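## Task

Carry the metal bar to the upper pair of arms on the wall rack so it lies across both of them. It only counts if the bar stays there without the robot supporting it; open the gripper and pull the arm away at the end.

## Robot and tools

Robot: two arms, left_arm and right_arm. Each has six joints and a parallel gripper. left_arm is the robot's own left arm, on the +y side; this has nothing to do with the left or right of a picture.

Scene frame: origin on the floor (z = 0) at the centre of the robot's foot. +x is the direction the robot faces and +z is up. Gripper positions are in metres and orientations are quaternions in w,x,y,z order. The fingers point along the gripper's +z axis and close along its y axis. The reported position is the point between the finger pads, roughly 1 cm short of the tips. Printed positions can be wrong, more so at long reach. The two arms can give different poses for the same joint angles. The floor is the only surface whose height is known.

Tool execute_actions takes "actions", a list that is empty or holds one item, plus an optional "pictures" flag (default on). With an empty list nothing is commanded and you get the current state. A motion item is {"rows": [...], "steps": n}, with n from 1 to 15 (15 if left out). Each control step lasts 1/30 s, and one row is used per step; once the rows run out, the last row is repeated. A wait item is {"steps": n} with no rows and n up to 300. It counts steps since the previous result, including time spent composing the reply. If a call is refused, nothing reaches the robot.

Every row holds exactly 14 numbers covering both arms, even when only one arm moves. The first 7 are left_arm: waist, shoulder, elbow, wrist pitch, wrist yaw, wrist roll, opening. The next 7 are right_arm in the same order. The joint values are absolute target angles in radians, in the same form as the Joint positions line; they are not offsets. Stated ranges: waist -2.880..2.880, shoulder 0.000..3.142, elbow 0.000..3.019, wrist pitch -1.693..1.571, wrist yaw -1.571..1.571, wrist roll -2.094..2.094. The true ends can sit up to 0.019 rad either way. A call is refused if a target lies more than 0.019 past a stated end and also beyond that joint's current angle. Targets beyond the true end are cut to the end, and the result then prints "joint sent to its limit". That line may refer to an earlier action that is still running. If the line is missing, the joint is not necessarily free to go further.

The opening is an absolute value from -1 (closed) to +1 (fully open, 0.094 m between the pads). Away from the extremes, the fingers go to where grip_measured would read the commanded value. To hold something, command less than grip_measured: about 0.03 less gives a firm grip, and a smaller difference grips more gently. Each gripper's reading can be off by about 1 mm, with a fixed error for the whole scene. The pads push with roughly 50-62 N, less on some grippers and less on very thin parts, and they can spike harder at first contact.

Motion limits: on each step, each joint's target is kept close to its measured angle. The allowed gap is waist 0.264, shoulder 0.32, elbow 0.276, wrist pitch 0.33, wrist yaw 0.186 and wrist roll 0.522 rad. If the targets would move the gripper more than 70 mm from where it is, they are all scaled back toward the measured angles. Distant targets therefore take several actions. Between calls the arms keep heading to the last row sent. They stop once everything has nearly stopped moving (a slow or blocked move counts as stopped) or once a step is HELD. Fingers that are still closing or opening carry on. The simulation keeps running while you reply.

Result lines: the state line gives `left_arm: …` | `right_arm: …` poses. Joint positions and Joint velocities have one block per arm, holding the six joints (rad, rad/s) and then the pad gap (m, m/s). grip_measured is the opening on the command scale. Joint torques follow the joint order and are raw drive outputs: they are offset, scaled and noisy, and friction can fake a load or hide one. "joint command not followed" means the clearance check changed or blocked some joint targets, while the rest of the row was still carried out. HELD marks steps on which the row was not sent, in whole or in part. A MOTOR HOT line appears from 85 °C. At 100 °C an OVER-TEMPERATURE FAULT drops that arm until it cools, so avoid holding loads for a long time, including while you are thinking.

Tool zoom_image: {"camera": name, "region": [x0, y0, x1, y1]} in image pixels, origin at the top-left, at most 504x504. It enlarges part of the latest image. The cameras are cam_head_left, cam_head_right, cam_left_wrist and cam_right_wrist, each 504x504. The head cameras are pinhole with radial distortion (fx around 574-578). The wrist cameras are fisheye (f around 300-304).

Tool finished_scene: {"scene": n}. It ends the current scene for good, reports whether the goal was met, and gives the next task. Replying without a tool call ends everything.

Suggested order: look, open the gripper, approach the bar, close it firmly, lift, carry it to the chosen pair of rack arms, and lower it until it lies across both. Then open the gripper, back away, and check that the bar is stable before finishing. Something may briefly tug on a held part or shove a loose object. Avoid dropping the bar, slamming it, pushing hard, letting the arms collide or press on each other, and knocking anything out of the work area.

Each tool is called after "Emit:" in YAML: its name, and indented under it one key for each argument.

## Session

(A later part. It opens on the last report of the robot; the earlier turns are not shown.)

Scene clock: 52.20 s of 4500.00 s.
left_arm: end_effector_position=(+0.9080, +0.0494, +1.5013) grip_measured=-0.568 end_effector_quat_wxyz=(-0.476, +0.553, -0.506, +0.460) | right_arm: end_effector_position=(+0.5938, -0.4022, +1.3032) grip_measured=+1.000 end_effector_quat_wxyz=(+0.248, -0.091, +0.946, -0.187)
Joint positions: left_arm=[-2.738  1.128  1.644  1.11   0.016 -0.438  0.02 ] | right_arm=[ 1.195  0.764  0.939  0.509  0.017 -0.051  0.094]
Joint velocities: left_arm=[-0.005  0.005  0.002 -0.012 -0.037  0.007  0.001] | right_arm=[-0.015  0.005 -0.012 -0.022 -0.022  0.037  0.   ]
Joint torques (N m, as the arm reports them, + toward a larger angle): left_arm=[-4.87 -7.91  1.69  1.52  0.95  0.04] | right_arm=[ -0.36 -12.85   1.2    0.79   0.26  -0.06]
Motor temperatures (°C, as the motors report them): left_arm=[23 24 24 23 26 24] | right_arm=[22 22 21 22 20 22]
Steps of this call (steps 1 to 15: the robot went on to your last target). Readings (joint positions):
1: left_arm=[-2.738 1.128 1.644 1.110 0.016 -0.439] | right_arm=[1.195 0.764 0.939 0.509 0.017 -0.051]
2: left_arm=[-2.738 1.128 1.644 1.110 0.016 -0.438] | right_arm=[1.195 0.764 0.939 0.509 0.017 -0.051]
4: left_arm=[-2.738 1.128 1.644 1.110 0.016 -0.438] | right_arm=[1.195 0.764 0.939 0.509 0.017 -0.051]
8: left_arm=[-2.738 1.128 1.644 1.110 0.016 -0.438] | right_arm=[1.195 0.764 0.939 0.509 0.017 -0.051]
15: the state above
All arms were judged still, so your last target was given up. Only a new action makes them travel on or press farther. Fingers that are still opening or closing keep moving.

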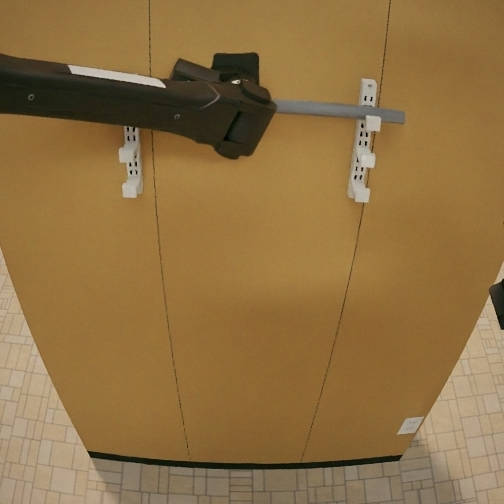

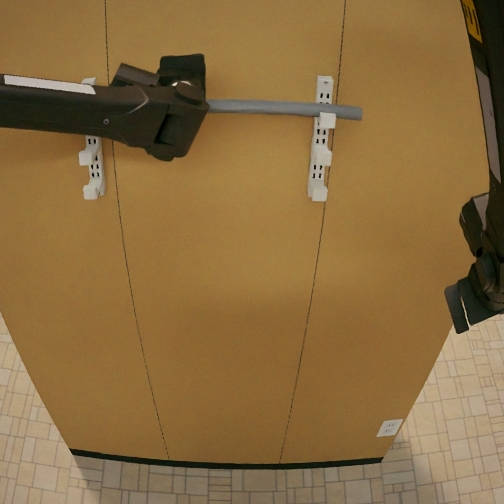

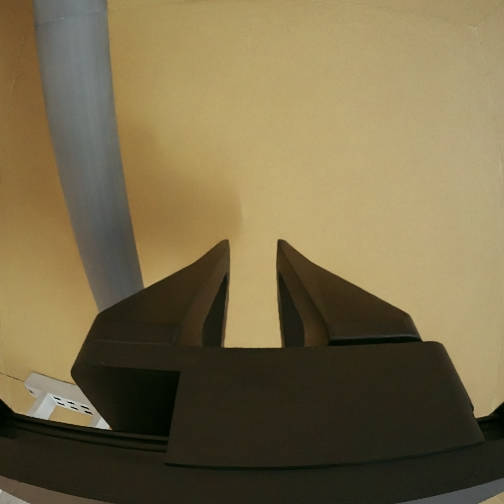

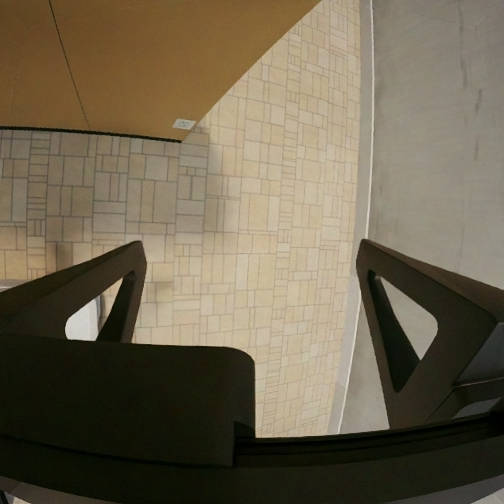

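The bar slipped out and seems to have fallen onto the top arms. I'll retreat and check.

Emit:
execute_actions:
  actions:
    - {"rows": [[-2.738,1.06,1.30,1.36,0.0,-0.44,-0.57, 1.2,0.764,0.939,0.5,0.015,-0.05,1]]}
  pictures: false

Emit:
execute_actions:
  actions:
    - {"rows": [[-1.9,1.2,1.2,1.3,0.0,-0.44,1, 1.2,0.764,0.939,0.5,0.015,-0.05,1]]}
  pictures: false

Emit:
execute_actions:
  actions:
    - {"steps":20}

Scene clock: 57.07 s of 4500.00 s.
left_arm: end_effector_position=(+0.7972, +0.0169, +1.5036) grip_measured=-0.568 end_effector_quat_wxyz=(-0.454, +0.551, -0.525, +0.464) | right_arm: end_effector_position=(+0.5938, -0.4022, +1.3032) grip_measured=+1.000 end_effector_quat_wxyz=(+0.248, -0.091, +0.946, -0.187)
Joint positions: left_arm=[-2.738  1.073  1.295  1.347  0.003 -0.438  0.02 ] | right_arm=[ 1.195  0.764  0.939  0.509  0.017 -0.051  0.094]
Joint velocities: left_arm=[-0.015 -0.015  0.032  0.027 -0.007  0.022  0.001] | right_arm=[ 0.005  0.005 -0.012 -0.002  0.066  0.051  0.   ]
Joint torques (N m, as the arm reports them, + toward a larger angle): left_arm=[-4.46 -7.48  0.74  1.5   0.58 -0.04] | right_arm=[ -0.54 -12.73   1.2    0.85   0.27  -0.05]
Motor temperatures (°C, as the motors report them): left_arm=[23 24 24 23 26 24] | right_arm=[22 22 21 22 20 22]
Steps of this call (steps 1 to 90: nothing new was sent; then 1.37 s passed at rest; steps 91 to 105: all 15 steps of this action). Readings (joint positions):
91: left_arm=[-2.738 1.124 1.621 1.139 0.012 -0.438] | right_arm=[1.195 0.764 0.939 0.509 0.017 -0.051]
92: left_arm=[-2.738 1.102 1.558 1.203 0.008 -0.438] | right_arm=[1.195 0.764 0.939 0.509 0.017 -0.051]
94: left_arm=[-2.738 1.060 1.413 1.291 0.005 -0.438] | right_arm=[1.195 0.764 0.939 0.509 0.017 -0.051]
98: left_arm=[-2.738 1.061 1.297 1.344 0.003 -0.438] | right_arm=[1.195 0.764 0.939 0.509 0.017 -0.051]
105: the state above

Scene clock: 57.57 s of 4500.00 s.
left_arm: end_effector_position=(+0.6637, +0.0937, +1.2543) grip_measured=+1.000 end_effector_quat_wxyz=(-0.469, +0.322, -0.777, +0.268) | right_arm: end_effector_position=(+0.5938, -0.4022, +1.3032) grip_measured=+1.000 end_effector_quat_wxyz=(+0.248, -0.091, +0.946, -0.187)
Joint positions: left_arm=[-2.002  1.225  1.2    1.296  0.004 -0.438  0.094] | right_arm=[ 1.195  0.764  0.939  0.509  0.017 -0.051  0.094]
Joint velocities: left_arm=[ 1.871  0.151 -0.061 -0.066  0.022  0.022  0.   ] | right_arm=[-0.015 -0.015 -0.012 -0.027 -0.007 -0.066  0.   ]
Joint torques (N m, as the arm reports them, + toward a larger angle): left_arm=[ -4.25 -15.76   0.56   2.28   0.09  -0.07] | right_arm=[ -0.27 -12.29   1.18   0.87   0.27  -0.05]
Motor temperatures (°C, as the motors report them): left_arm=[23 24 24 23 26 24] | right_arm=[22 22 21 22 20 22]
Steps of this call (steps 1 to 15: all 15 steps of this action). Readings (joint positions):
1: left_arm=[-2.729 1.075 1.292 1.346 0.005 -0.438] | right_arm=[1.195 0.764 0.939 0.509 0.017 -0.051]
2: left_arm=[-2.703 1.077 1.289 1.344 0.006 -0.438] | right_arm=[1.195 0.764 0.939 0.509 0.017 -0.051]
4: left_arm=[-2.624 1.092 1.275 1.337 0.006 -0.438] | right_arm=[1.195 0.764 0.939 0.509 0.017 -0.051]
8: left_arm=[-2.432 1.143 1.239 1.321 0.006 -0.438] | right_arm=[1.195 0.764 0.939 0.509 0.017 -0.051]
15: the state above

Scene clock: 58.23 s of 4500.00 s.
left_arm: end_effector_position=(+0.6585, +0.1353, +1.2367) grip_measured=+1.000 end_effector_quat_wxyz=(-0.481, +0.293, -0.795, +0.227) | right_arm: end_effector_position=(+0.5938, -0.4022, +1.3032) grip_measured=+1.000 end_effector_quat_wxyz=(+0.248, -0.091, +0.946, -0.187)
Joint positions: left_arm=[-1.895  1.225  1.197  1.294 -0.003 -0.438  0.094] | right_arm=[ 1.195  0.764  0.939  0.509  0.017 -0.051  0.094]
Joint velocities: left_arm=[-0.005 -0.015  0.002 -0.012  0.051 -0.022  0.   ] | right_arm=[-0.015 -0.005  0.002 -0.007 -0.022 -0.007  0.   ]
Joint torques (N m, as the arm reports them, + toward a larger angle): left_arm=[ -2.34 -15.53   0.43   2.39   0.43  -0.07] | right_arm=[ -0.32 -12.72   1.25   0.84   0.25  -0.07]
Motor temperatures (°C, as the motors report them): left_arm=[23 24 24 23 26 24] | right_arm=[22 22 21 22 20 22]
Steps of this call (steps 1 to 20: the robot went on to your last target). Readings (joint positions):
1: left_arm=[-1.945 1.228 1.198 1.295 0.001 -0.438] | right_arm=[1.195 0.764 0.939 0.509 0.017 -0.051]
2: left_arm=[-1.900 1.229 1.197 1.294 -0.002 -0.438] | right_arm=[1.195 0.764 0.939 0.509 0.017 -0.051]
4: left_arm=[-1.859 1.227 1.197 1.294 -0.003 -0.438] | right_arm=[1.195 0.764 0.939 0.509 0.017 -0.051]
8: left_arm=[-1.880 1.225 1.197 1.294 -0.003 -0.438] | right_arm=[1.195 0.764 0.939 0.509 0.017 -0.051]
20: the state above

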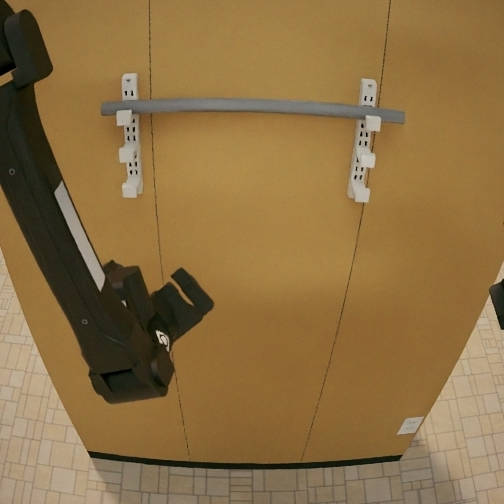

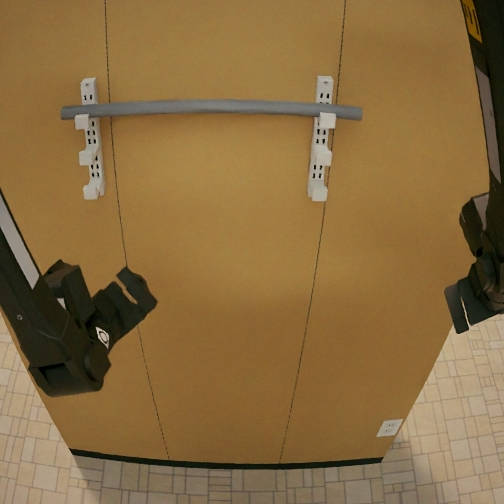

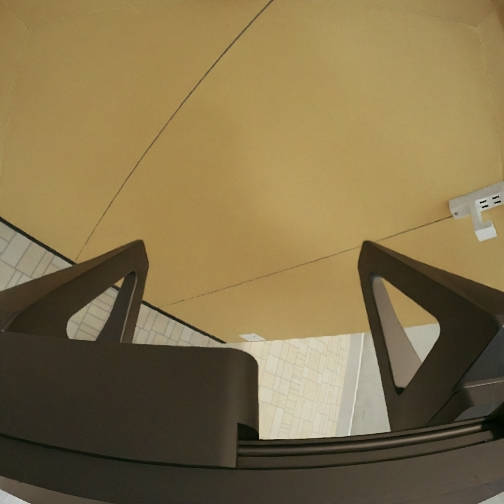

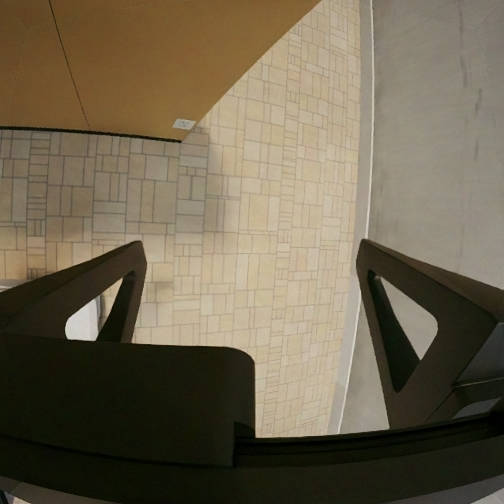

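Emit:
finished_scene:
  scene: 2

The scene is finished: the task was done.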